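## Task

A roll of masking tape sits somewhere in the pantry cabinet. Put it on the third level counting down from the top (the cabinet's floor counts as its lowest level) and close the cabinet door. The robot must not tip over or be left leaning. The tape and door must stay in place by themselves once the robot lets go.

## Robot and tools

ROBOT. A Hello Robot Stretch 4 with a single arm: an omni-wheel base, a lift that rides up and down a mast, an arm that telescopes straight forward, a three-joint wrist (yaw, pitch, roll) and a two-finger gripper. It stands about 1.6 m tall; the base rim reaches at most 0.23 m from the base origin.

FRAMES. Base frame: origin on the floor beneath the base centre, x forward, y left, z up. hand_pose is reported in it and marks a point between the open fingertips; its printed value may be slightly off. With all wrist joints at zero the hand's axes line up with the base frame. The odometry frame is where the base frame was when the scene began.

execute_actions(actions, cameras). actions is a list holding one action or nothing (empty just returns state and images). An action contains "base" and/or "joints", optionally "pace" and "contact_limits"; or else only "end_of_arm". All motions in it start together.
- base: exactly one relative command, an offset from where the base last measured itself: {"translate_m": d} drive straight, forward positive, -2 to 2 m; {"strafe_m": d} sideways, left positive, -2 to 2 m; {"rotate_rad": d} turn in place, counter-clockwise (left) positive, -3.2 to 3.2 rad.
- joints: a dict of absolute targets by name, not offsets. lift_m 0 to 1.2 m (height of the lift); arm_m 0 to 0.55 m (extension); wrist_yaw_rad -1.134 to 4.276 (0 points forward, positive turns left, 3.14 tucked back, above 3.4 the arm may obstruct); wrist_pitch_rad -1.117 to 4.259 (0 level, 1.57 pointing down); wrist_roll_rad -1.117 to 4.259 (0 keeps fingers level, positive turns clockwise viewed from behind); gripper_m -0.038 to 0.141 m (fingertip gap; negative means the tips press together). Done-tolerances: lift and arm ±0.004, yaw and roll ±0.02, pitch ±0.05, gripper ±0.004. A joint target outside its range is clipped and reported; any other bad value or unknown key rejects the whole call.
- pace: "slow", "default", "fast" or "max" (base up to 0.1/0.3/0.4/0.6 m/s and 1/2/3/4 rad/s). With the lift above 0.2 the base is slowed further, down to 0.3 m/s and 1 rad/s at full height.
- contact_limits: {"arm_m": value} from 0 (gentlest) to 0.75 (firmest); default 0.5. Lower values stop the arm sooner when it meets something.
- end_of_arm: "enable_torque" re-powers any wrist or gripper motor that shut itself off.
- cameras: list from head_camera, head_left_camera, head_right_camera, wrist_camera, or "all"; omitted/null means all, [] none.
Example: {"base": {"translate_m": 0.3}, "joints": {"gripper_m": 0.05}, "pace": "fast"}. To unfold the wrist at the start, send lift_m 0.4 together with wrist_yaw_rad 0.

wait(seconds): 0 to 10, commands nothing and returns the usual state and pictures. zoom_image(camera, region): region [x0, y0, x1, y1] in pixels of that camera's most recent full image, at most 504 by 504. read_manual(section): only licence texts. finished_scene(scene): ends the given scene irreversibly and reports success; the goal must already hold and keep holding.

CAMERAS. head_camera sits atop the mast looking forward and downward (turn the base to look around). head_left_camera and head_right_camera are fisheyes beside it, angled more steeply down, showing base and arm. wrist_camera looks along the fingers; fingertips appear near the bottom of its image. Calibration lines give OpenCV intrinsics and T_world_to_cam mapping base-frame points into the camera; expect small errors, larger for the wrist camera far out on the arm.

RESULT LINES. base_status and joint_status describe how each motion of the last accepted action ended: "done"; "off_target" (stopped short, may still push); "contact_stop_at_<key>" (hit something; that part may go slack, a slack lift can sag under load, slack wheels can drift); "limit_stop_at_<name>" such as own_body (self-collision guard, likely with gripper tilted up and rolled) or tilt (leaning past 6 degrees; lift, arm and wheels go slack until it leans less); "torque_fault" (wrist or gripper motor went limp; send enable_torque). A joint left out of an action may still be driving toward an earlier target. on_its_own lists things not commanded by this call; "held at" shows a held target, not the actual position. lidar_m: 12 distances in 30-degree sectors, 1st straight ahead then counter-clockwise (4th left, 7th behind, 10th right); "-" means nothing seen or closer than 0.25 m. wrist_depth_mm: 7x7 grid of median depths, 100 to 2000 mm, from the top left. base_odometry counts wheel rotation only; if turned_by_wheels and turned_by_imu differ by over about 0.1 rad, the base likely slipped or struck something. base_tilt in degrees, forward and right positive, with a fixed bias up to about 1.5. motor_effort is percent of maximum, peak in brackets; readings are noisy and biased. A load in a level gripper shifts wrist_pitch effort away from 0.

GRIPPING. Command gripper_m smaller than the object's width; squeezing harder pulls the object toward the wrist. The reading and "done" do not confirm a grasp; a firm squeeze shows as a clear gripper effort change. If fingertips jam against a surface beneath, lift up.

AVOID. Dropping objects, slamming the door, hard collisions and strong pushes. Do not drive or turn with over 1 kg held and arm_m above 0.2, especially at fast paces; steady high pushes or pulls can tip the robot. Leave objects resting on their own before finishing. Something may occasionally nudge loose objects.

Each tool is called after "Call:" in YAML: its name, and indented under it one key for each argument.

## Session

Call:
execute_actions:
  actions: []

Scene clock: 0.00 s.
base_odometry: x=+0.000 y=+0.000 heading=+0.000 (m, m, rad; odometry frame)
turned_by_wheels: +0.000 (rad since the last result)
turned_by_imu: +0.000 (rad since the last result)
base_tilt: forward=+0.4 right=+0.5 (deg)
lidar_m: 1.25 1.51 2.82 2.91 2.82 1.93 2.51 2.10 1.04 1.04 1.26 1.20
base_status: not commanded
joint_positions: lift_m=+0.300 arm_m=+0.001 wrist_yaw_rad=+3.084 wrist_pitch_rad=+0.021 wrist_roll_rad=-0.003 gripper_m=+0.057
joint_status: not commanded
motor_effort: lift_m=+20 arm_m=-1 wrist_yaw_rad=+2 wrist_pitch_rad=-8 wrist_roll_rad=+1 gripper_m=-2 wheel_0=+0 wheel_1=+1 wheel_2=+0 (%)
hand_pose: x=-0.1110 y=+0.1040 z=+0.4721 quat_wxyz=(+0.029, -0.011, -0.001, +1.000) (m; base frame)
wrist_depth_mm: - 138 - - - 1863 1756 / - 138 - - - 1808 1756 / 109 138 - - - 1863 1756 / 128 148 - - - 1808 1756 / - - - - - 1808 1808 / 1756 1756 193 1708 194 1661 1618 / 1182 1078 1255 121 1182 1098 1160
pictures: head_camera, head_left_camera, head_right_camera, wrist_camera
camera_calibration (this result's frames):
wrist_camera: T_world_to_cam=[[0.0671636, 0.997547, -0.0197245, -0.0925524], [0.039206, -0.0223925, -0.99898, 0.530653], [-0.996971, 0.0663218, -0.0406138, 0.125802], [0, 0, 0, 1]] pos_world=[0.110832, 0.0958646, 0.533396]
Images, in order (width x height): head_camera 420x560, head_left_camera 420x672, head_right_camera 420x672, wrist_camera 616x392.

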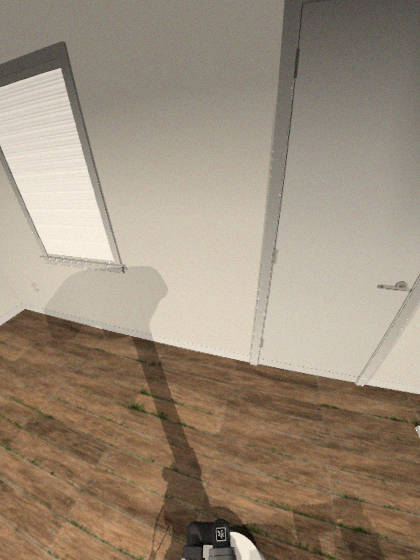

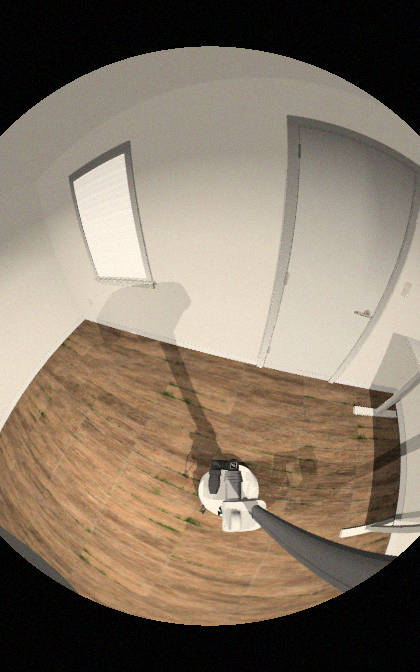

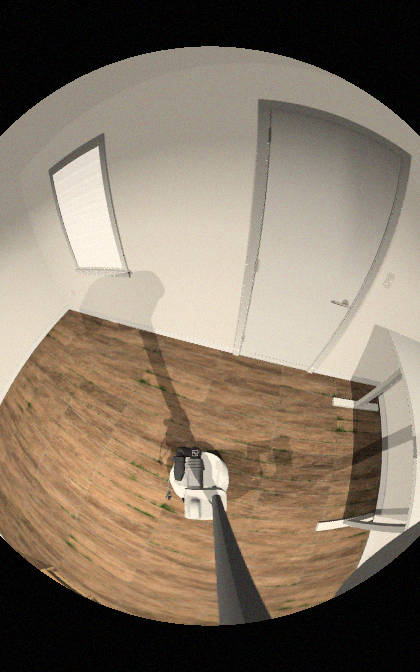

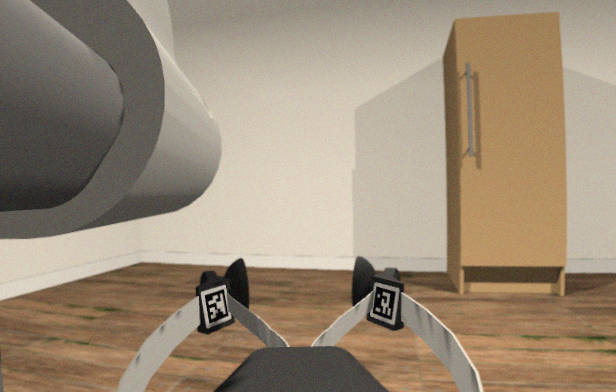

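Call:
execute_actions:
  actions:
    - {"base": {"rotate_rad": 2.46}, "joints": {"lift_m": 0.4, "wrist_yaw_rad": 0, "wrist_pitch_rad": 0}, "pace": "fast"}
  cameras: ["head_camera", "wrist_camera"]

Scene clock: 2.67 s.
base_odometry: x=+0.000 y=+0.000 heading=+2.460 (m, m, rad; odometry frame)
turned_by_wheels: +2.460 (rad since the last result)
turned_by_imu: +2.443 (rad since the last result)
base_tilt: forward=+0.3 right=+0.6 (deg)
lidar_m: 1.94 2.50 2.28 1.06 1.06 1.18 1.22 1.20 1.39 2.12 2.87 3.11
base_status: done
joint_positions: lift_m=+0.400 arm_m=+0.001 wrist_yaw_rad=+0.000 wrist_pitch_rad=+0.002 wrist_roll_rad=-0.003 gripper_m=+0.057
joint_status: all done
motor_effort: lift_m=+22(25) arm_m=-1(1) wrist_yaw_rad=+0(6) wrist_pitch_rad=-7(10) wrist_roll_rad=+0(0) gripper_m=-2(1) wheel_0=+0(7) wheel_1=+1(12) wheel_2=+2(7) (%)
hand_pose: x=+0.4604 y=-0.0873 z=+0.5773 quat_wxyz=(+1.000, -0.001, +0.001, +0.000) (m; base frame)
wrist_depth_mm: 1983 - - - - - - / 1921 - 1756 1863 - - - / 1983 - 1808 1808 - - - / 1983 - 1756 1863 - - - / 1863 - 1756 1863 - - - / 1921 - 193 1921 193 - 1983 / 1430 1336 1537 121 1430 1308 1397
pictures: head_camera, wrist_camera
camera_calibration (this result's frames):
wrist_camera: T_world_to_cam=[[-0.00833701, -0.999767, -0.0198944, -0.0775073], [-0.0215723, 0.0200702, -0.999566, 0.641117], [0.999733, -0.00790422, -0.0217346, -0.224307], [0, 0, 0, 1]] pos_world=[0.237431, -0.0921297, 0.634422]
Images, in order (width x height): head_camera 420x560, wrist_camera 616x392.

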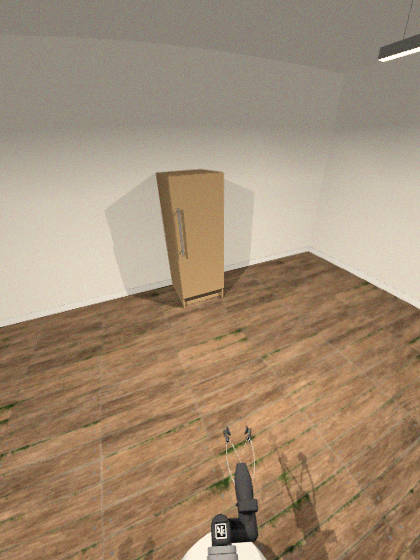

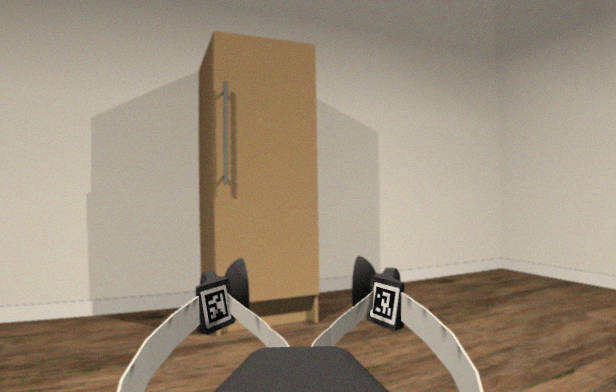

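Call:
execute_actions:
  actions:
    - {"base": {"translate_m": 1.02}, "joints": {"lift_m": 0.74, "gripper_m": 0.1}, "pace": "max"}
  cameras: ["head_camera", "wrist_camera"]

Scene clock: 6.37 s.
base_odometry: x=-0.792 y=+0.642 heading=+2.460 (m, m, rad; odometry frame)
turned_by_wheels: +0.000 (rad since the last result)
turned_by_imu: +0.002 (rad since the last result)
base_tilt: forward=+0.3 right=+0.6 (deg)
lidar_m: 0.90 0.96 1.72 2.22 1.49 1.56 2.18 2.17 2.42 2.55 2.52 1.93
base_status: done
joint_positions: lift_m=+0.740 arm_m=+0.001 wrist_yaw_rad=+0.000 wrist_pitch_rad=+0.002 wrist_roll_rad=-0.003 gripper_m=+0.100
joint_status: all done
motor_effort: lift_m=+22(24) arm_m=-1(1) wrist_yaw_rad=+1(0) wrist_pitch_rad=-6(7) wrist_roll_rad=+0(0) gripper_m=-3(3) wheel_0=+1(7) wheel_1=+1(10) wheel_2=+0(12) (%)
hand_pose: x=+0.4604 y=-0.0874 z=+0.9174 quat_wxyz=(+1.000, -0.001, +0.001, +0.000) (m; base frame)
wrist_depth_mm: 1160 723 778 842 1661 1808 - / 1138 715 778 854 1618 1808 - / 1138 723 768 842 1618 1863 - / 1138 715 768 842 1618 1808 - / 1160 715 768 842 1618 1808 - / 1138 691 213 831 200 1756 - / 1138 699 759 121 1618 1863 -
pictures: head_camera, wrist_camera
camera_calibration (this result's frames):
wrist_camera: T_world_to_cam=[[-0.00879425, -0.999763, -0.0198959, -0.0706628], [-0.0213855, 0.0200801, -0.99957, 0.980964], [0.999733, -0.00836498, -0.021557, -0.21708], [0, 0, 0, 1]] pos_world=[0.237379, -0.0921598, 0.974456]
Images, in order (width x height): head_camera 420x560, wrist_camera 616x392.

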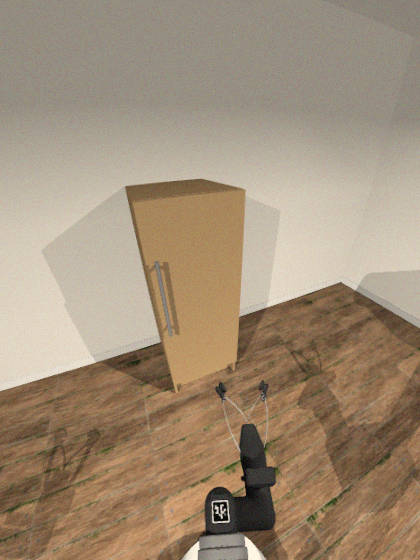

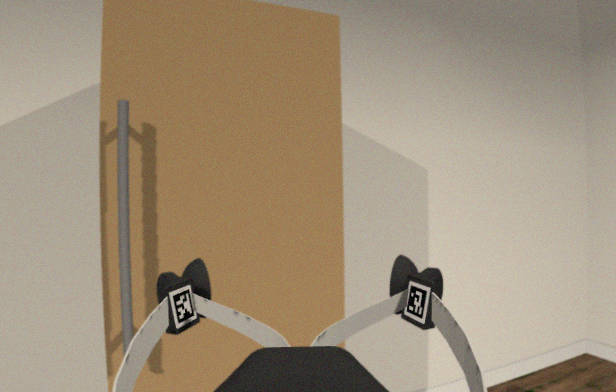

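Call:
execute_actions:
  actions:
    - {"base": {"rotate_rad": 0.365}, "joints": {"arm_m": 0.25}, "pace": "fast"}
  cameras: ["head_camera", "wrist_camera"]

Scene clock: 8.33 s.
base_odometry: x=-0.792 y=+0.642 heading=+2.825 (m, m, rad; odometry frame)
turned_by_wheels: +0.365 (rad since the last result)
turned_by_imu: +0.363 (rad since the last result)
base_tilt: forward=+0.3 right=+0.5 (deg)
lidar_m: 0.90 1.61 2.22 1.92 1.50 2.12 2.18 2.26 2.63 2.52 2.22 1.00
base_status: done
joint_positions: lift_m=+0.740 arm_m=+0.249 wrist_yaw_rad=+0.000 wrist_pitch_rad=+0.002 wrist_roll_rad=-0.003 gripper_m=+0.100
joint_status: all done
motor_effort: lift_m=+22(21) arm_m=+5(8) wrist_yaw_rad=+2(4) wrist_pitch_rad=-7(7) wrist_roll_rad=+0(1) gripper_m=-2(2) wheel_0=+0(6) wheel_1=+0(3) wheel_2=+1(7) (%)
hand_pose: x=+0.7085 y=-0.0874 z=+0.9174 quat_wxyz=(+1.000, -0.001, +0.001, +0.000) (m; base frame)
wrist_depth_mm: 1060 1078 1078 488 496 496 496 / 1060 1060 1060 488 492 492 496 / 1060 1060 1078 488 492 492 500 / 1060 1060 1060 492 492 492 500 / 1060 1060 1078 488 492 496 500 / 1060 1060 213 488 200 492 500 / 1060 1078 1060 121 488 496 496
pictures: head_camera, wrist_camera
camera_calibration (this result's frames):
wrist_camera: T_world_to_cam=[[-0.00868567, -0.999764, -0.0198956, -0.0685273], [-0.0214331, 0.0200779, -0.999569, 0.986288], [0.999733, -0.0082555, -0.0216024, -0.46502], [0, 0, 0, 1]] pos_world=[0.485439, -0.0921527, 0.974453]
Images, in order (width x height): head_camera 420x560, wrist_camera 616x392.

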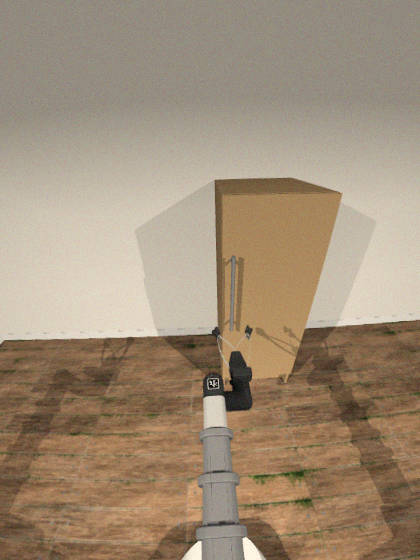

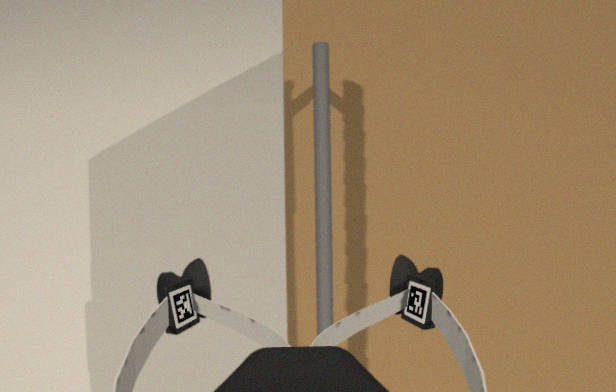

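Call:
execute_actions:
  actions:
    - {"base": {"strafe_m": -0.028}, "joints": {"arm_m": 0.445}, "contact_limits": {"arm_m": 0.2}}
  cameras: ["wrist_camera"]

Scene clock: 10.13 s.
base_odometry: x=-0.784 y=+0.669 heading=+2.825 (m, m, rad; odometry frame)
turned_by_wheels: +0.000 (rad since the last result)
turned_by_imu: +0.000 (rad since the last result)
base_tilt: forward=+0.3 right=+0.7 (deg)
lidar_m: 0.91 1.63 2.20 1.94 1.53 2.11 2.17 2.27 2.60 2.49 2.21 0.98
base_status: done
joint_positions: lift_m=+0.740 arm_m=+0.444 wrist_yaw_rad=+0.000 wrist_pitch_rad=+0.002 wrist_roll_rad=-0.003 gripper_m=+0.100
joint_status: all done
motor_effort: lift_m=+22(22) arm_m=+5(6) wrist_yaw_rad=+2(2) wrist_pitch_rad=-8(6) wrist_roll_rad=+1(0) gripper_m=-2(3) wheel_0=+0(8) wheel_1=+0(11) wheel_2=+0(3) (%)
contact_limits: arm_m 0.2
hand_pose: x=+0.9034 y=-0.0874 z=+0.9174 quat_wxyz=(+1.000, -0.001, +0.001, +0.000) (m; base frame)
wrist_depth_mm: 866 878 866 296 297 298 300 / 878 878 891 294 297 297 300 / 866 866 878 294 297 297 300 / 866 878 878 294 297 298 298 / 866 878 878 294 296 297 298 / 866 866 213 294 199 297 298 / 866 866 878 121 296 297 298
pictures: wrist_camera
camera_calibration (this result's frames):
wrist_camera: T_world_to_cam=[[-0.00874366, -0.999764, -0.0198955, -0.0667981], [-0.0214401, 0.0200791, -0.999568, 0.990471], [0.999732, -0.00831333, -0.0216106, -0.659947], [0, 0, 0, 1]] pos_world=[0.680422, -0.0921565, 0.974453]
Images, in order (width x height): wrist_camera 616x392.

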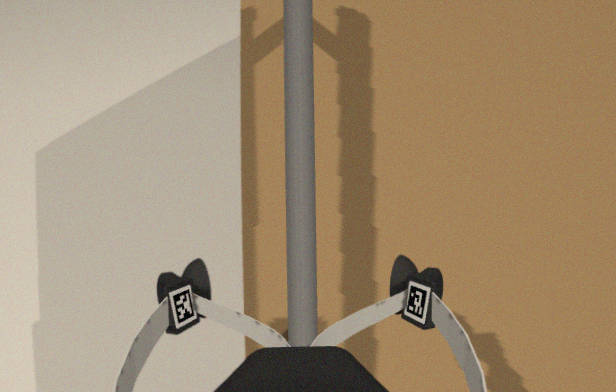

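Call:
zoom_image:
  camera: "wrist_camera"
  region: [230, 150, 370, 250]

Region (230, 150, 370, 250) of wrist_camera's 616x392 image, scaled by 3.600; it fills the top 360 rows of this view, and the rest is white.

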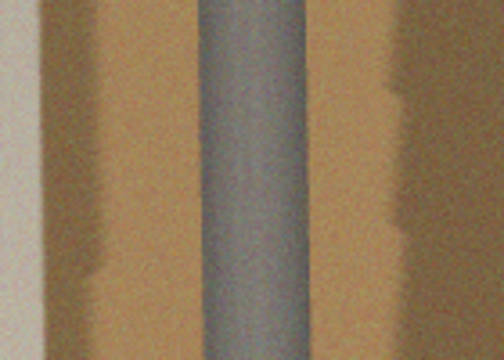

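Call:
execute_actions:
  actions:
    - {"joints": {"arm_m": 0.462, "gripper_m": -0.015}, "contact_limits": {"arm_m": 0.2}}
  cameras: ["wrist_camera"]

Scene clock: 12.20 s.
base_odometry: x=-0.784 y=+0.669 heading=+2.825 (m, m, rad; odometry frame)
turned_by_wheels: +0.000 (rad since the last result)
turned_by_imu: +0.001 (rad since the last result)
base_tilt: forward=+0.4 right=+0.6 (deg)
lidar_m: 0.92 1.61 2.22 1.94 1.53 2.11 2.18 2.26 2.59 2.50 2.20 1.00
base_status: not commanded
joint_positions: lift_m=+0.740 arm_m=+0.461 wrist_yaw_rad=+0.000 wrist_pitch_rad=+0.002 wrist_roll_rad=-0.003 gripper_m=-0.015
joint_status: all done
motor_effort: lift_m=+22(22) arm_m=+4(5) wrist_yaw_rad=+3(3) wrist_pitch_rad=-8(7) wrist_roll_rad=+2(3) gripper_m=-18(16) wheel_0=+0(0) wheel_1=+0(1) wheel_2=+0(1) (%)
contact_limits: arm_m 0.2
hand_pose: x=+0.9206 y=-0.0875 z=+0.9174 quat_wxyz=(+1.000, -0.001, +0.001, +0.000) (m; base frame)
wrist_depth_mm: 854 854 866 272 276 277 278 / 866 854 854 272 274 278 278 / 854 854 854 272 274 278 278 / 842 866 854 272 273 277 279 / 854 854 854 272 274 277 279 / 866 854 181 210 182 277 278 / 842 854 866 123 273 277 278
pictures: wrist_camera
camera_calibration (this result's frames):
wrist_camera: T_world_to_cam=[[-0.00895771, -0.999762, -0.0198955, -0.0665124], [-0.0214358, 0.0200838, -0.999568, 0.990837], [0.99973, -0.00852737, -0.0216106, -0.677142], [0, 0, 0, 1]] pos_world=[0.697603, -0.0921705, 0.974453]
Images, in order (width x height): wrist_camera 616x392.

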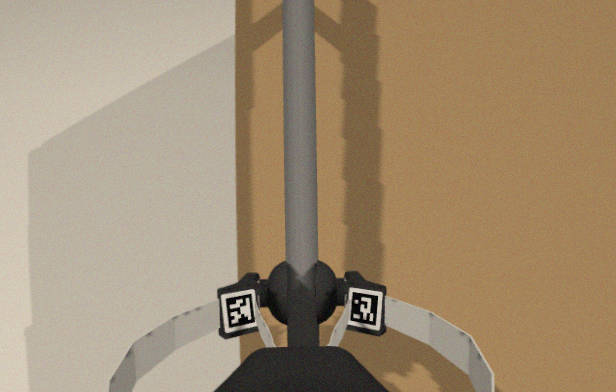

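Call:
execute_actions:
  actions:
    - {"base": {"strafe_m": -0.026}, "joints": {"arm_m": 0.336}}
  cameras: ["wrist_camera"]

Scene clock: 13.83 s.
base_odometry: x=-0.776 y=+0.694 heading=+2.825 (m, m, rad; odometry frame)
turned_by_wheels: +0.000 (rad since the last result)
turned_by_imu: +0.001 (rad since the last result)
base_tilt: forward=+0.4 right=+0.5 (deg)
lidar_m: 0.89 1.62 2.24 1.93 1.56 2.11 2.17 2.27 2.57 2.46 2.21 1.00
base_status: done
joint_positions: lift_m=+0.740 arm_m=+0.337 wrist_yaw_rad=+0.000 wrist_pitch_rad=+0.002 wrist_roll_rad=-0.003 gripper_m=-0.015
joint_status: all done
motor_effort: lift_m=+21(22) arm_m=-5(6) wrist_yaw_rad=+1(31) wrist_pitch_rad=-7(7) wrist_roll_rad=+0(1) gripper_m=-10(19) wheel_0=+1(9) wheel_1=-1(11) wheel_2=+0(6) (%)
hand_pose: x=+0.7963 y=-0.0874 z=+0.9174 quat_wxyz=(+1.000, -0.001, +0.001, +0.000) (m; base frame)
wrist_depth_mm: 976 976 976 399 404 407 407 / 976 976 991 402 404 407 407 / 960 976 976 399 404 407 407 / 976 976 991 402 402 407 407 / 960 960 991 399 402 407 407 / 976 976 185 198 402 404 407 / 976 976 991 124 404 404 407
pictures: wrist_camera
camera_calibration (this result's frames):
wrist_camera: T_world_to_cam=[[-0.00881651, -0.999763, -0.0198946, -0.0676983], [-0.021526, 0.0200806, -0.999567, 0.988217], [0.999729, -0.00838444, -0.0216979, -0.552798], [0, 0, 0, 1]] pos_world=[0.573324, -0.0921611, 0.974447]
Images, in order (width x height): wrist_camera 616x392.

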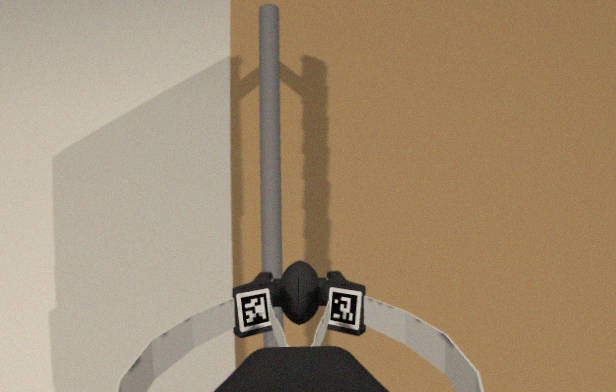

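Call:
zoom_image:
  camera: "wrist_camera"
  region: [200, 150, 340, 250]

Region (200, 150, 340, 250) of wrist_camera's 616x392 image, scaled by 3.600; it fills the top 360 rows of this view, and the rest is white.

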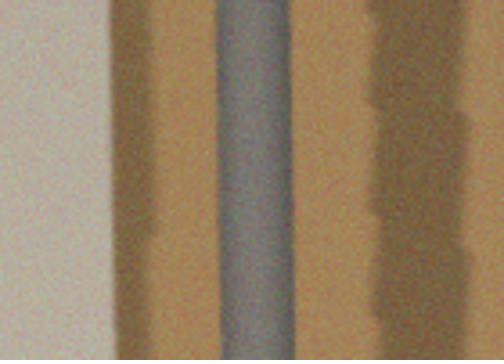

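Call:
execute_actions:
  actions:
    - {"base": {"strafe_m": 0.026}, "joints": {"arm_m": 0.49, "gripper_m": 0.07}, "contact_limits": {"arm_m": 0.15}}
  cameras: ["wrist_camera"]

Scene clock: 16.07 s.
base_odometry: x=-0.784 y=+0.669 heading=+2.825 (m, m, rad; odometry frame)
turned_by_wheels: +0.000 (rad since the last result)
turned_by_imu: +0.001 (rad since the last result)
base_tilt: forward=+0.3 right=+0.5 (deg)
lidar_m: 0.91 1.57 2.22 1.92 1.54 2.10 2.18 2.28 2.59 2.50 2.18 0.98
base_status: done
joint_positions: lift_m=+0.740 arm_m=+0.489 wrist_yaw_rad=+0.000 wrist_pitch_rad=+0.002 wrist_roll_rad=-0.003 gripper_m=+0.070
joint_status: all done
motor_effort: lift_m=+22(22) arm_m=+5(6) wrist_yaw_rad=+2(2) wrist_pitch_rad=-8(7) wrist_roll_rad=+3(1) gripper_m=-3(12) wheel_0=+3(7) wheel_1=-2(8) wheel_2=+0(1) (%)
contact_limits: arm_m 0.15
hand_pose: x=+0.9484 y=-0.0874 z=+0.9174 quat_wxyz=(+1.000, -0.001, +0.001, +0.000) (m; base frame)
wrist_depth_mm: 820 820 831 249 252 253 254 / 831 831 831 250 252 252 253 / 820 831 831 250 251 253 253 / 831 831 842 249 250 253 253 / 831 831 831 249 251 252 253 / 820 831 193 198 198 252 253 / 820 820 831 120 251 253 254
pictures: wrist_camera
camera_calibration (this result's frames):
wrist_camera: T_world_to_cam=[[-0.0087469, -0.999764, -0.0198953, -0.0664028], [-0.0214495, 0.0200791, -0.999568, 0.991442], [0.999732, -0.00831638, -0.0216201, -0.704915], [0, 0, 0, 1]] pos_world=[0.725411, -0.0921567, 0.974452]
Images, in order (width x height): wrist_camera 616x392.

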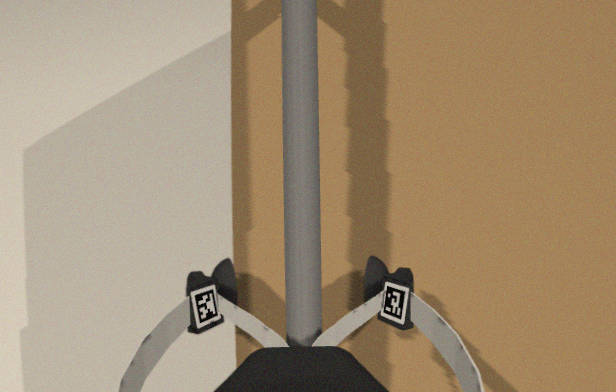

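Call:
execute_actions:
  actions:
    - {"joints": {"arm_m": 0.492, "gripper_m": -0.03}, "contact_limits": {"arm_m": 0.15}}
  cameras: ["wrist_camera", "head_camera"]

Scene clock: 17.80 s.
base_odometry: x=-0.784 y=+0.669 heading=+2.825 (m, m, rad; odometry frame)
turned_by_wheels: +0.000 (rad since the last result)
turned_by_imu: +0.000 (rad since the last result)
base_tilt: forward=+0.4 right=+0.6 (deg)
lidar_m: 0.90 1.62 2.22 1.95 1.53 2.09 2.19 2.28 2.59 2.48 2.19 1.00
base_status: not commanded
joint_positions: lift_m=+0.740 arm_m=+0.491 wrist_yaw_rad=+0.000 wrist_pitch_rad=+0.002 wrist_roll_rad=-0.003 gripper_m=-0.030
joint_status: all done
motor_effort: lift_m=+22(22) arm_m=+4(5) wrist_yaw_rad=+4(4) wrist_pitch_rad=-7(6) wrist_roll_rad=+0(1) gripper_m=-15(17) wheel_0=+0(3) wheel_1=-2(2) wheel_2=+0(0) (%)
contact_limits: arm_m 0.15
hand_pose: x=+0.9507 y=-0.0876 z=+0.9174 quat_wxyz=(+1.000, -0.001, +0.001, +0.000) (m; base frame)
wrist_depth_mm: 820 831 831 234 238 242 244 / 820 831 831 234 238 242 243 / 820 820 831 186 238 241 243 / 820 809 831 185 238 241 243 / 809 831 831 234 238 241 244 / 809 831 182 182 180 241 242 / 820 820 831 123 237 240 244
pictures: head_camera, wrist_camera
camera_calibration (this result's frames):
wrist_camera: T_world_to_cam=[[-0.00929104, -0.999759, -0.0198957, -0.0660217], [-0.0214385, 0.0200911, -0.999568, 0.991484], [0.999727, -0.0088605, -0.02162, -0.70724], [0, 0, 0, 1]] pos_world=[0.727689, -0.0921923, 0.974452]
Images, in order (width x height): head_camera 420x560, wrist_camera 616x392.

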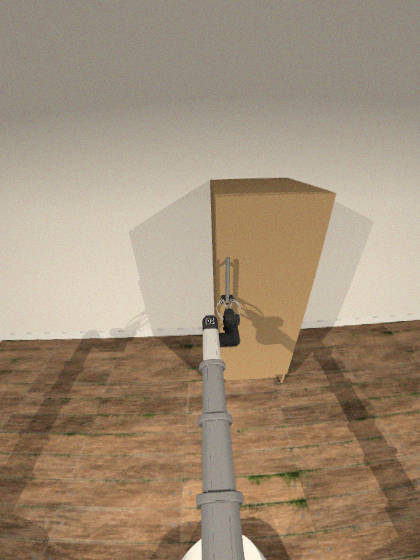

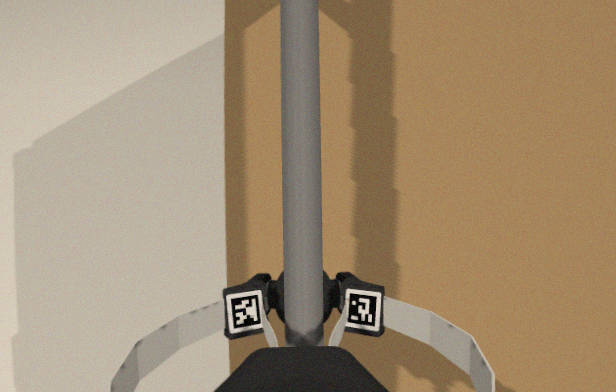

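Call:
execute_actions:
  actions:
    - {"base": {"strafe_m": -0.014}, "joints": {"arm_m": 0.40}}
  cameras: ["wrist_camera"]

Scene clock: 19.23 s.
base_odometry: x=-0.779 y=+0.682 heading=+2.824 (m, m, rad; odometry frame)
turned_by_wheels: -0.001 (rad since the last result)
turned_by_imu: +0.000 (rad since the last result)
base_tilt: forward=+0.2 right=+0.4 (deg)
lidar_m: 0.80 1.62 2.22 1.94 1.55 2.11 2.17 2.28 2.59 2.49 2.20 0.93
base_status: done
joint_positions: lift_m=+0.740 arm_m=+0.401 wrist_yaw_rad=-0.004 wrist_pitch_rad=+0.002 wrist_roll_rad=-0.003 gripper_m=-0.030
joint_status: all done
on_its_own: wrist_yaw_rad is at rest, and its effort (+14) is outside its rest range (-13 to +13)
motor_effort: lift_m=+22(22) arm_m=-6(8) wrist_yaw_rad=+14(18) wrist_pitch_rad=-7(7) wrist_roll_rad=+0(2) gripper_m=-12(14) wheel_0=-3(6) wheel_1=-2(8) wheel_2=-2(6) (%)
hand_pose: x=+0.8601 y=-0.0885 z=+0.9174 quat_wxyz=(+1.000, -0.001, +0.001, -0.002) (m; base frame)
wrist_depth_mm: 904 917 226 229 252 271 287 / 904 931 227 183 251 270 287 / 904 917 226 184 250 270 287 / 904 917 227 229 250 270 287 / 917 917 226 211 251 268 286 / 904 904 181 183 181 268 285 / 904 917 569 126 250 266 285
pictures: wrist_camera
camera_calibration (this result's frames):
wrist_camera: T_world_to_cam=[[-0.0127144, -0.999721, -0.0198941, -0.0649038], [-0.0215074, 0.0201645, -0.999565, 0.989586], [0.999688, -0.012281, -0.0217578, -0.616835], [0, 0, 0, 1]] pos_world=[0.6371, -0.0924156, 0.974443]
Images, in order (width x height): wrist_camera 616x392.

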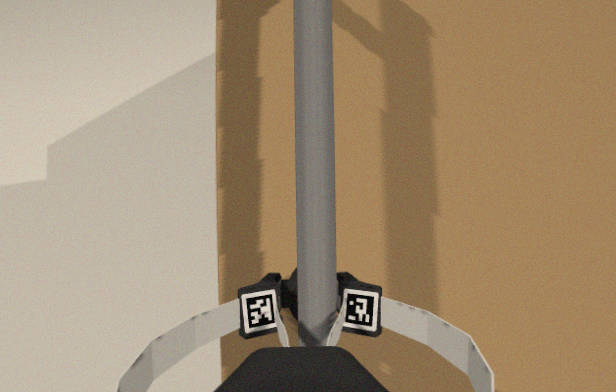

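Call:
execute_actions:
  actions:
    - {"base": {"strafe_m": -0.099}, "joints": {"arm_m": 0.261}}
  cameras: ["wrist_camera"]

Scene clock: 20.77 s.
base_odometry: x=-0.748 y=+0.776 heading=+2.824 (m, m, rad; odometry frame)
turned_by_wheels: +0.000 (rad since the last result)
turned_by_imu: +0.000 (rad since the last result)
base_tilt: forward=+0.3 right=+0.5 (deg)
lidar_m: 0.65 1.62 2.22 1.95 1.64 2.21 2.18 2.29 2.49 2.37 2.21 0.86
base_status: done
joint_positions: lift_m=+0.740 arm_m=+0.262 wrist_yaw_rad=+0.000 wrist_pitch_rad=+0.002 wrist_roll_rad=-0.003 gripper_m=-0.030
joint_status: all done
motor_effort: lift_m=+21(21) arm_m=-5(9) wrist_yaw_rad=+4(16) wrist_pitch_rad=-7(8) wrist_roll_rad=+1(1) gripper_m=-13(14) wheel_0=-1(10) wheel_1=+1(13) wheel_2=-1(4) (%)
hand_pose: x=+0.7213 y=-0.0875 z=+0.9173 quat_wxyz=(+1.000, -0.001, +0.001, +0.000) (m; base frame)
wrist_depth_mm: 1025 1060 212 178 297 375 1078 / 1042 1060 211 178 294 370 1078 / 1025 1042 211 180 293 370 480 / 1060 1060 211 229 293 366 480 / 1060 1025 211 229 294 366 477 / 1042 1060 181 175 180 368 484 / 1042 199 205 120 285 368 484
pictures: wrist_camera
camera_calibration (this result's frames):
wrist_camera: T_world_to_cam=[[-0.00922051, -0.99976, -0.0198937, -0.0681857], [-0.0216382, 0.0200894, -0.999564, 0.986648], [0.999723, -0.00878603, -0.0218183, -0.47768], [0, 0, 0, 1]] pos_world=[0.498268, -0.0921874, 0.974439]
Images, in order (width x height): wrist_camera 616x392.

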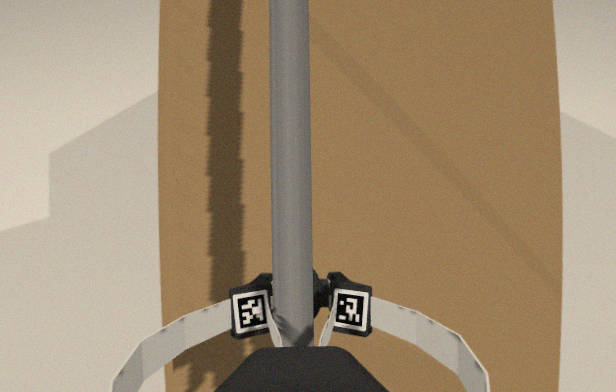

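Call:
execute_actions:
  actions:
    - {"base": {"strafe_m": -0.143}, "joints": {"arm_m": 0.153}}
  cameras: ["wrist_camera", "head_camera"]

Scene clock: 22.77 s.
base_odometry: x=-0.704 y=+0.912 heading=+2.824 (m, m, rad; odometry frame)
turned_by_wheels: +0.000 (rad since the last result)
turned_by_imu: +0.000 (rad since the last result)
base_tilt: forward=+0.3 right=+0.5 (deg)
lidar_m: 0.53 1.59 2.24 1.93 1.78 2.24 2.18 2.27 2.34 2.22 2.18 0.90
base_status: done
joint_positions: lift_m=+0.740 arm_m=+0.154 wrist_yaw_rad=+0.000 wrist_pitch_rad=+0.002 wrist_roll_rad=-0.003 gripper_m=-0.030
joint_status: all done
motor_effort: lift_m=+22(22) arm_m=-5(9) wrist_yaw_rad=+3(24) wrist_pitch_rad=-8(10) wrist_roll_rad=+1(1) gripper_m=-14(17) wheel_0=+0(9) wheel_1=+0(14) wheel_2=-1(5) (%)
hand_pose: x=+0.6133 y=-0.0875 z=+0.9173 quat_wxyz=(+1.000, -0.001, +0.001, +0.000) (m; base frame)
wrist_depth_mm: 1160 175 210 287 462 1205 1182 / 1138 175 209 286 455 1182 1205 / 1160 174 208 285 449 1182 1182 / 1138 175 208 283 445 1182 1160 / 1138 175 208 282 442 1182 1205 / 1138 178 181 176 180 1160 1182 / 1160 171 198 121 413 1182 1182
pictures: head_camera, wrist_camera
camera_calibration (this result's frames):
wrist_camera: T_world_to_cam=[[-0.00911362, -0.999762, -0.0198411, -0.0692651], [-0.0216208, 0.0200343, -0.999565, 0.984301], [0.999725, -0.00868068, -0.0217982, -0.369685], [0, 0, 0, 1]] pos_world=[0.390233, -0.0921775, 0.974441]
Images, in order (width x height): head_camera 420x560, wrist_camera 616x392.

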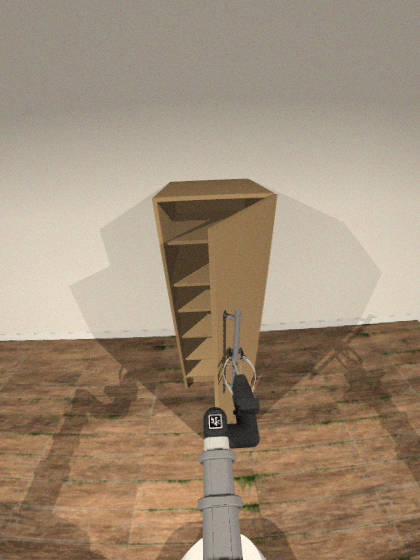

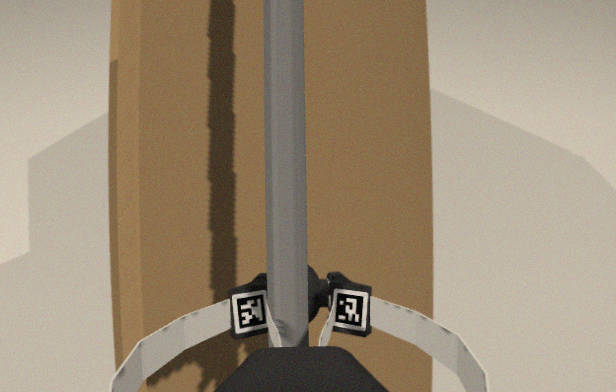

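Call:
execute_actions:
  actions:
    - {"base": {"strafe_m": -0.24}, "joints": {"arm_m": 0.12, "gripper_m": 0.03}}
  cameras: ["wrist_camera", "head_camera"]

Scene clock: 26.20 s.
base_odometry: x=-0.629 y=+1.140 heading=+2.824 (m, m, rad; odometry frame)
turned_by_wheels: +0.000 (rad since the last result)
turned_by_imu: +0.001 (rad since the last result)
base_tilt: forward=+0.4 right=+0.6 (deg)
lidar_m: 0.46 1.03 2.22 2.00 2.04 2.26 2.18 2.27 2.08 2.00 2.09 1.59
base_status: done
joint_positions: lift_m=+0.740 arm_m=+0.121 wrist_yaw_rad=+0.001 wrist_pitch_rad=+0.002 wrist_roll_rad=-0.003 gripper_m=+0.030
joint_status: all done
motor_effort: lift_m=+22(22) arm_m=-4(11) wrist_yaw_rad=+1(34) wrist_pitch_rad=-8(10) wrist_roll_rad=+2(2) gripper_m=-5(11) wheel_0=+2(12) wheel_1=-1(9) wheel_2=+0(7) (%)
hand_pose: x=+0.5802 y=-0.0873 z=+0.9173 quat_wxyz=(+1.000, -0.001, +0.001, +0.000) (m; base frame)
wrist_depth_mm: 788 119 229 161 1205 1182 1205 / 723 119 229 500 1205 1205 1229 / 798 119 229 496 1182 1205 1205 / 750 119 227 484 1205 1205 1229 / 788 119 224 217 1229 1229 1229 / 707 119 182 160 188 1205 1229 / 768 119 191 122 1205 1229 1205
pictures: head_camera, wrist_camera
camera_calibration (this result's frames):
wrist_camera: T_world_to_cam=[[-0.00823212, -0.999769, -0.0198407, -0.0698242], [-0.0216579, 0.0200149, -0.999565, 0.983596], [0.999732, -0.00779884, -0.0218177, -0.336579], [0, 0, 0, 1]] pos_world=[0.357217, -0.0921197, 0.97444]
Images, in order (width x height): head_camera 420x560, wrist_camera 616x392.

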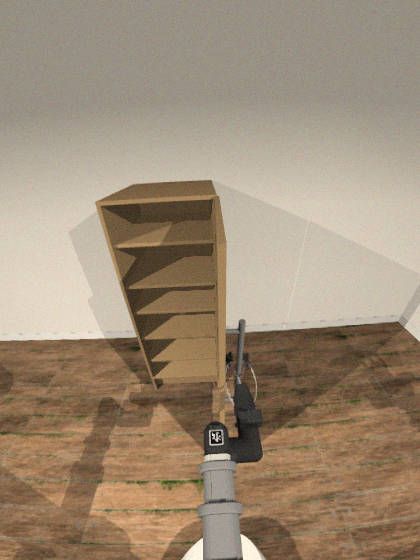

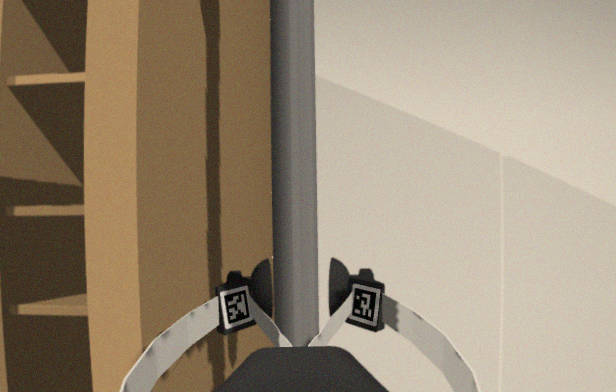

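Call:
zoom_image:
  camera: "head_camera"
  region: [85, 170, 255, 400]

Region (85, 170, 255, 400) of head_camera's 420x560 image, scaled by 2.191, with more detail than that image has; it fills the left 373 columns of this view, and the rest is white.

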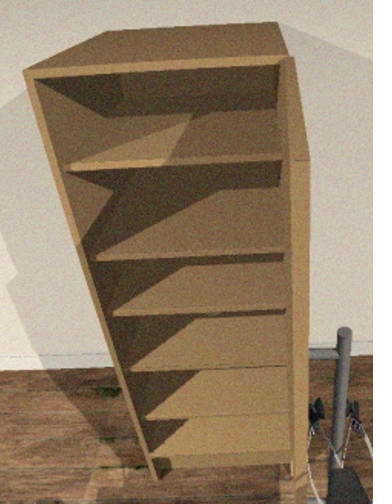

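Call:
execute_actions:
  actions: []

Scene clock: 26.63 s.
base_odometry: x=-0.629 y=+1.140 heading=+2.824 (m, m, rad; odometry frame)
turned_by_wheels: +0.000 (rad since the last result)
turned_by_imu: +0.000 (rad since the last result)
base_tilt: forward=+0.4 right=+0.6 (deg)
lidar_m: 0.45 1.02 2.20 2.01 2.03 2.27 2.18 2.27 2.09 2.00 2.08 1.61
base_status: done
joint_positions: lift_m=+0.740 arm_m=+0.121 wrist_yaw_rad=+0.001 wrist_pitch_rad=+0.002 wrist_roll_rad=-0.003 gripper_m=+0.030
joint_status: all done
motor_effort: lift_m=+22(22) arm_m=-5(11) wrist_yaw_rad=+0(34) wrist_pitch_rad=-6(10) wrist_roll_rad=+1(2) gripper_m=-5(11) wheel_0=+2(12) wheel_1=-1(9) wheel_2=+0(7) (%)
hand_pose: x=+0.5802 y=-0.0872 z=+0.9173 quat_wxyz=(+1.000, -0.001, +0.001, +0.000) (m; base frame)
wrist_depth_mm: 699 128 219 1229 1205 1229 1229 / 647 129 220 1205 1205 1205 1205 / 707 129 219 1205 1182 1229 1229 / 647 129 244 1182 1229 1205 1205 / 699 128 222 217 1205 1205 1205 / 707 126 186 180 189 1205 1205 / 723 119 209 123 1205 1205 1229
pictures: head_camera, head_left_camera, head_right_camera, wrist_camera
camera_calibration (this result's frames):
wrist_camera: T_world_to_cam=[[-0.00810588, -0.99977, -0.0198406, -0.0698611], [-0.0216604, 0.0200121, -0.999565, 0.983597], [0.999733, -0.0076726, -0.0218177, -0.33658], [0, 0, 0, 1]] pos_world=[0.357229, -0.0921114, 0.97444]
Images, in order (width x height): head_camera 420x560, head_left_camera 420x672, head_right_camera 420x672, wrist_camera 616x392.

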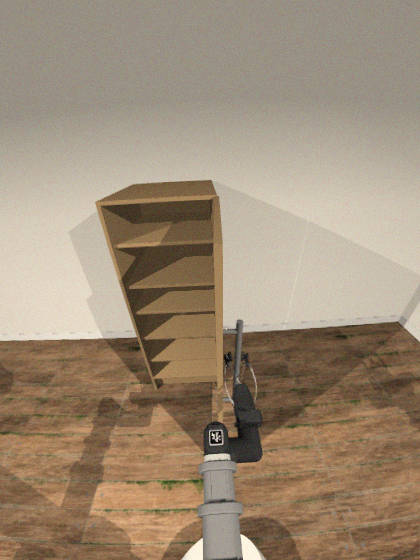

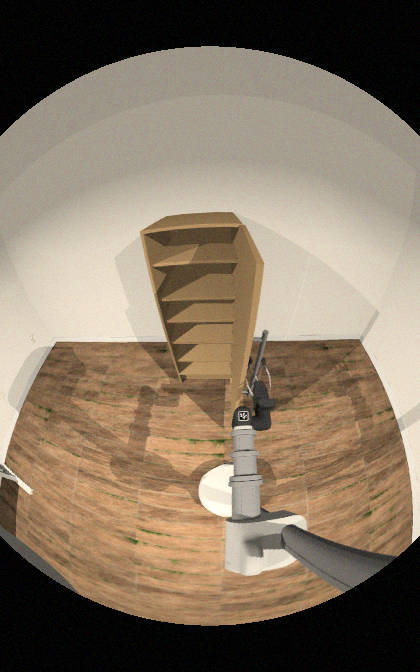

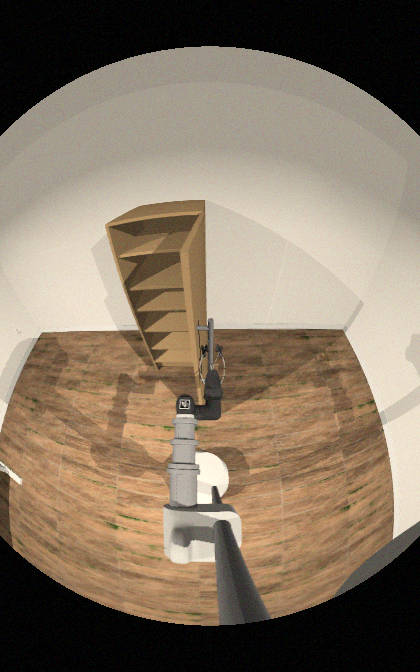

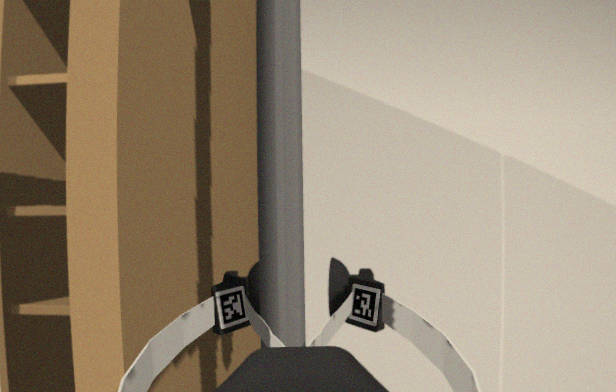

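Call:
execute_actions:
  actions:
    - {"base": {"strafe_m": 0.006}, "joints": {"gripper_m": 0.045}}
  cameras: ["wrist_camera"]

Scene clock: 27.83 s.
base_odometry: x=-0.631 y=+1.134 heading=+2.824 (m, m, rad; odometry frame)
turned_by_wheels: +0.000 (rad since the last result)
turned_by_imu: +0.000 (rad since the last result)
base_tilt: forward=+0.4 right=+0.4 (deg)
lidar_m: 0.46 1.01 2.20 2.02 2.01 2.25 2.18 2.27 2.10 2.01 2.08 1.59
base_status: done
joint_positions: lift_m=+0.740 arm_m=+0.121 wrist_yaw_rad=-0.003 wrist_pitch_rad=+0.002 wrist_roll_rad=-0.003 gripper_m=+0.045
joint_status: all done
motor_effort: lift_m=+22(22) arm_m=-4(4) wrist_yaw_rad=+11(11) wrist_pitch_rad=-7(8) wrist_roll_rad=+0(2) gripper_m=+2(7) wheel_0=-1(6) wheel_1=-1(8) wheel_2=+0(2) (%)
hand_pose: x=+0.5799 y=-0.0883 z=+0.9174 quat_wxyz=(+1.000, -0.001, +0.001, -0.002) (m; base frame)
wrist_depth_mm: 741 124 241 1182 1205 1229 1229 / 699 125 241 1205 1229 1229 1205 / 741 125 240 1205 1205 1229 1255 / 715 124 239 1205 1205 1229 1205 / 750 124 217 161 1182 1205 1205 / 699 122 186 159 194 1205 1229 / 715 120 203 122 1205 1229 1229
pictures: wrist_camera
camera_calibration (this result's frames):
wrist_camera: T_world_to_cam=[[-0.0119479, -0.999732, -0.0198413, -0.0687398], [-0.0215449, 0.0200955, -0.999566, 0.983564], [0.999696, -0.0115152, -0.0217792, -0.336605], [0, 0, 0, 1]] pos_world=[0.356872, -0.0923627, 0.974442]
Images, in order (width x height): wrist_camera 616x392.

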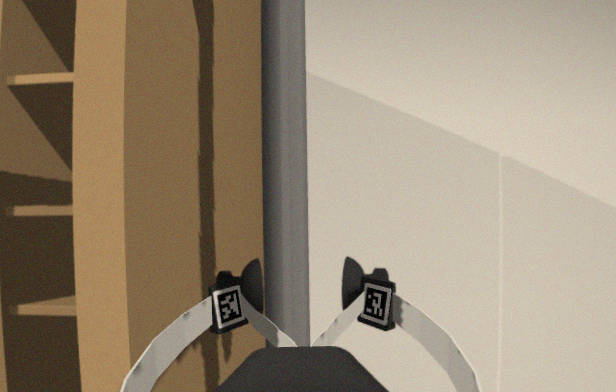

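Call:
execute_actions:
  actions:
    - {"base": {"translate_m": -0.06}, "joints": {"arm_m": 0.0}, "contact_limits": {"arm_m": 0.2}}
  cameras: ["wrist_camera", "head_camera"]

Scene clock: 30.23 s.
base_odometry: x=-0.574 y=+1.116 heading=+2.824 (m, m, rad; odometry frame)
turned_by_wheels: +0.000 (rad since the last result)
turned_by_imu: +0.000 (rad since the last result)
base_tilt: forward=+0.3 right=+0.4 (deg)
lidar_m: 0.53 1.07 2.31 1.98 2.02 2.19 2.13 2.22 2.08 2.01 2.11 1.67
base_status: done
joint_positions: lift_m=+0.740 arm_m=+0.002 wrist_yaw_rad=+0.000 wrist_pitch_rad=+0.002 wrist_roll_rad=-0.003 gripper_m=+0.045
joint_status: all done
motor_effort: lift_m=+22(22) arm_m=-5(5) wrist_yaw_rad=+2(7) wrist_pitch_rad=-7(7) wrist_roll_rad=+0(0) gripper_m=-2(3) wheel_0=-1(6) wheel_1=-2(6) wheel_2=-2(8) (%)
contact_limits: arm_m 0.2
hand_pose: x=+0.4612 y=-0.0874 z=+0.9174 quat_wxyz=(+1.000, -0.001, +0.001, +0.000) (m; base frame)
wrist_depth_mm: 866 904 338 1397 1397 1430 1397 / 878 1060 397 1366 1397 1397 1430 / 891 1078 394 1366 1366 1397 1397 / 891 1098 389 1366 1397 1397 1397 / 866 1078 384 1397 1397 1397 1397 / 866 1060 188 549 194 1397 1430 / 1336 866 320 121 1397 1397 1397
pictures: head_camera, wrist_camera
camera_calibration (this result's frames):
wrist_camera: T_world_to_cam=[[-0.00889311, -0.999764, -0.0198414, -0.0706885], [-0.0215631, 0.0200293, -0.999567, 0.981005], [0.999728, -0.00846142, -0.0217361, -0.21775], [0, 0, 0, 1]] pos_world=[0.238216, -0.0921631, 0.974445]
Images, in order (width x height): head_camera 420x560, wrist_camera 616x392.

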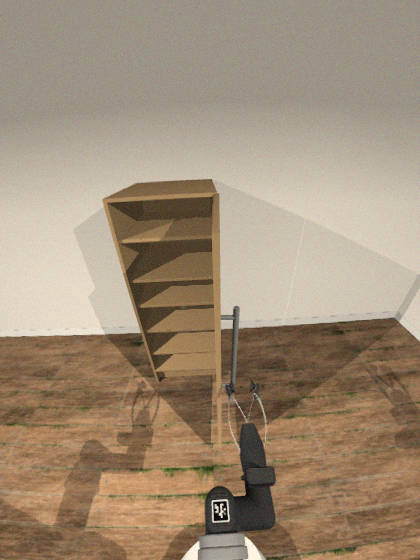

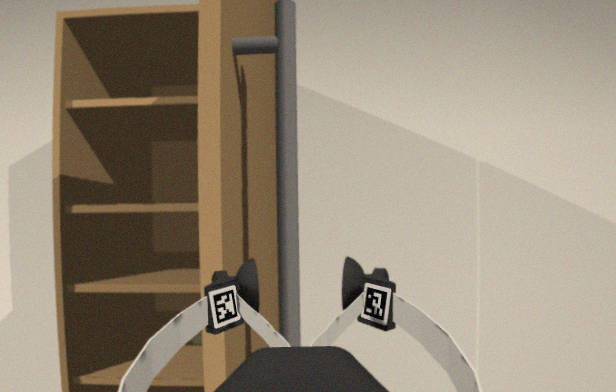

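Call:
execute_actions:
  actions:
    - {"base": {"strafe_m": 0.27}, "joints": {"lift_m": 0.35}, "pace": "fast"}
  cameras: ["wrist_camera", "head_camera"]

Scene clock: 32.40 s.
base_odometry: x=-0.658 y=+0.859 heading=+2.824 (m, m, rad; odometry frame)
turned_by_wheels: +0.000 (rad since the last result)
turned_by_imu: +0.001 (rad since the last result)
base_tilt: forward=+0.4 right=+0.4 (deg)
lidar_m: 1.03 1.66 2.32 1.74 1.73 2.18 2.13 2.22 2.36 2.28 2.27 0.58
base_status: done
joint_positions: lift_m=+0.350 arm_m=+0.002 wrist_yaw_rad=+0.000 wrist_pitch_rad=+0.002 wrist_roll_rad=-0.003 gripper_m=+0.045
joint_status: all done
motor_effort: lift_m=+15(20) arm_m=-5(5) wrist_yaw_rad=+2(3) wrist_pitch_rad=-7(8) wrist_roll_rad=+0(2) gripper_m=-3(5) wheel_0=+1(10) wheel_1=-2(11) wheel_2=+0(2) (%)
hand_pose: x=+0.4612 y=-0.0874 z=+0.5279 quat_wxyz=(+1.000, -0.001, +0.001, +0.000) (m; base frame)
wrist_depth_mm: 1366 1366 904 878 820 384 342 / 1336 1366 991 1118 842 392 1397 / 1336 1366 1008 1229 854 397 1430 / 1366 1366 1060 1336 842 402 1366 / 1336 1397 1042 1366 778 402 1397 / 1366 1336 188 904 194 399 1397 / 1308 1255 904 121 820 340 1138
pictures: head_camera, wrist_camera
camera_calibration (this result's frames):
wrist_camera: T_world_to_cam=[[-0.00886306, -0.999764, -0.019842, -0.0784216], [-0.0215064, 0.0200287, -0.999568, 0.591669], [0.999729, -0.00843251, -0.0216788, -0.226238], [0, 0, 0, 1]] pos_world=[0.238206, -0.0921612, 0.584953]
Images, in order (width x height): head_camera 420x560, wrist_camera 616x392.

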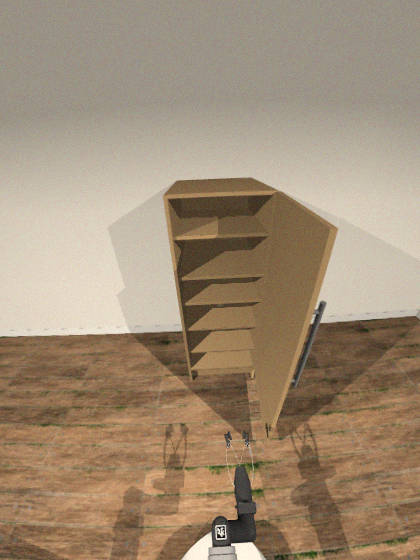

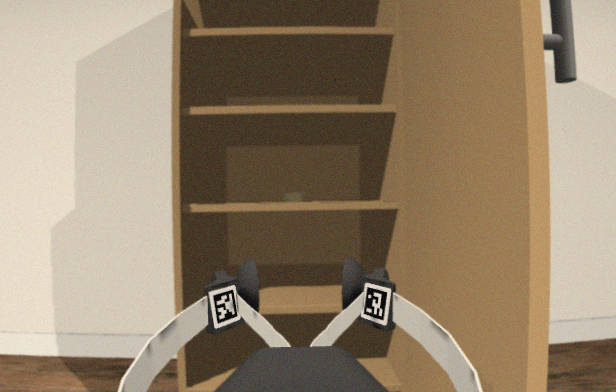

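Call:
zoom_image:
  camera: "wrist_camera"
  region: [170, 80, 420, 240]

Region (170, 80, 420, 240) of wrist_camera's 616x392 image, scaled by 2.016; it fills the top 323 rows of this view, and the rest is white.

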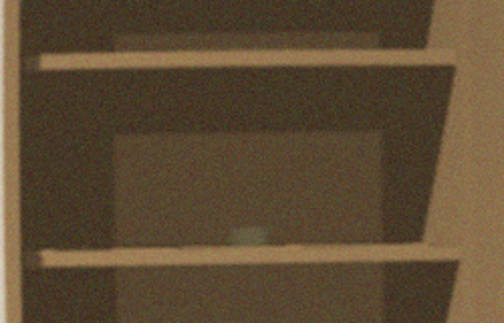

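Call:
execute_actions:
  actions:
    - {"base": {"translate_m": 0.45}, "joints": {"lift_m": 0.46, "wrist_pitch_rad": 0.15, "gripper_m": 0.1}, "pace": "fast"}
  cameras: ["wrist_camera", "head_right_camera"]

Scene clock: 35.50 s.
base_odometry: x=-1.086 y=+1.000 heading=+2.824 (m, m, rad; odometry frame)
turned_by_wheels: +0.000 (rad since the last result)
turned_by_imu: +0.001 (rad since the last result)
base_tilt: forward=+0.4 right=+0.4 (deg)
lidar_m: 0.57 0.61 1.67 2.46 1.90 2.44 2.59 2.71 2.39 2.29 0.27 0.42
base_status: done
joint_positions: lift_m=+0.460 arm_m=+0.002 wrist_yaw_rad=+0.000 wrist_pitch_rad=+0.152 wrist_roll_rad=-0.003 gripper_m=+0.100
joint_status: all done
motor_effort: lift_m=+23(24) arm_m=-5(5) wrist_yaw_rad=+2(1) wrist_pitch_rad=-7(6) wrist_roll_rad=-1(0) gripper_m=-3(4) wheel_0=-1(9) wheel_1=+0(6) wheel_2=+1(12) (%)
hand_pose: x=+0.4579 y=-0.0874 z=+0.5942 quat_wxyz=(+0.997, -0.001, +0.076, +0.000) (m; base frame)
wrist_depth_mm: 353 445 569 580 480 366 329 / 368 484 559 585 585 413 332 / 375 564 891 904 854 445 327 / 375 554 768 750 683 445 327 / 384 430 427 427 415 413 327 / 394 473 213 759 200 418 334 / 407 466 585 121 591 415 330
pictures: head_right_camera, wrist_camera
camera_calibration (this result's frames):
wrist_camera: T_world_to_cam=[[-0.0117262, -0.999764, -0.0183037, -0.0767383], [-0.17052, 0.0200362, -0.985151, 0.717543], [0.985285, -0.0084309, -0.170714, -0.126266], [0, 0, 0, 1]] pos_world=[0.245863, -0.0921615, 0.683928]
Images, in order (width x height): head_right_camera 420x672, wrist_camera 616x392.

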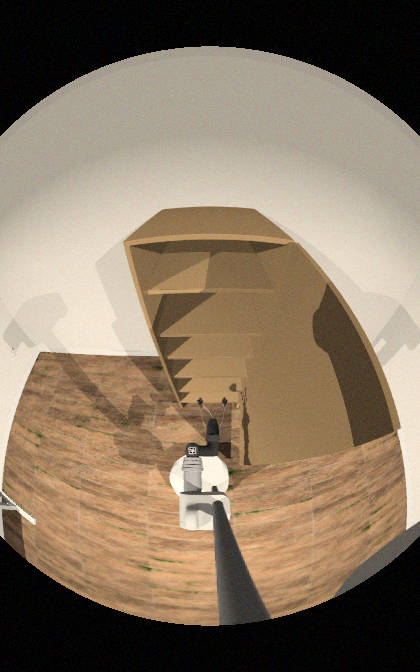

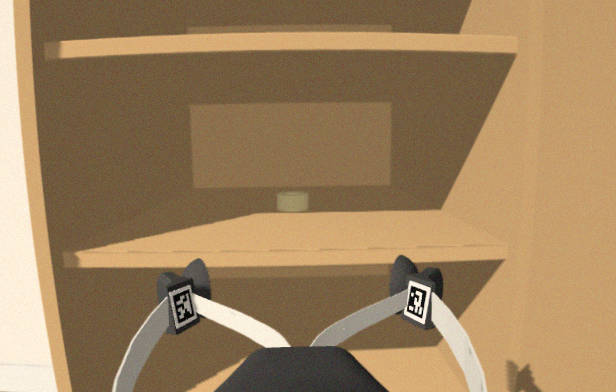

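Call:
zoom_image:
  camera: "wrist_camera"
  region: [180, 150, 400, 290]

Region (180, 150, 400, 290) of wrist_camera's 616x392 image, scaled by 2.291; it fills the top 321 rows of this view, and the rest is white.

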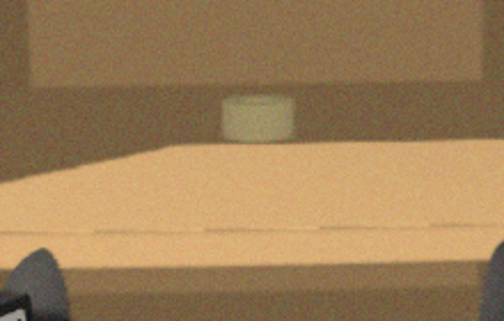

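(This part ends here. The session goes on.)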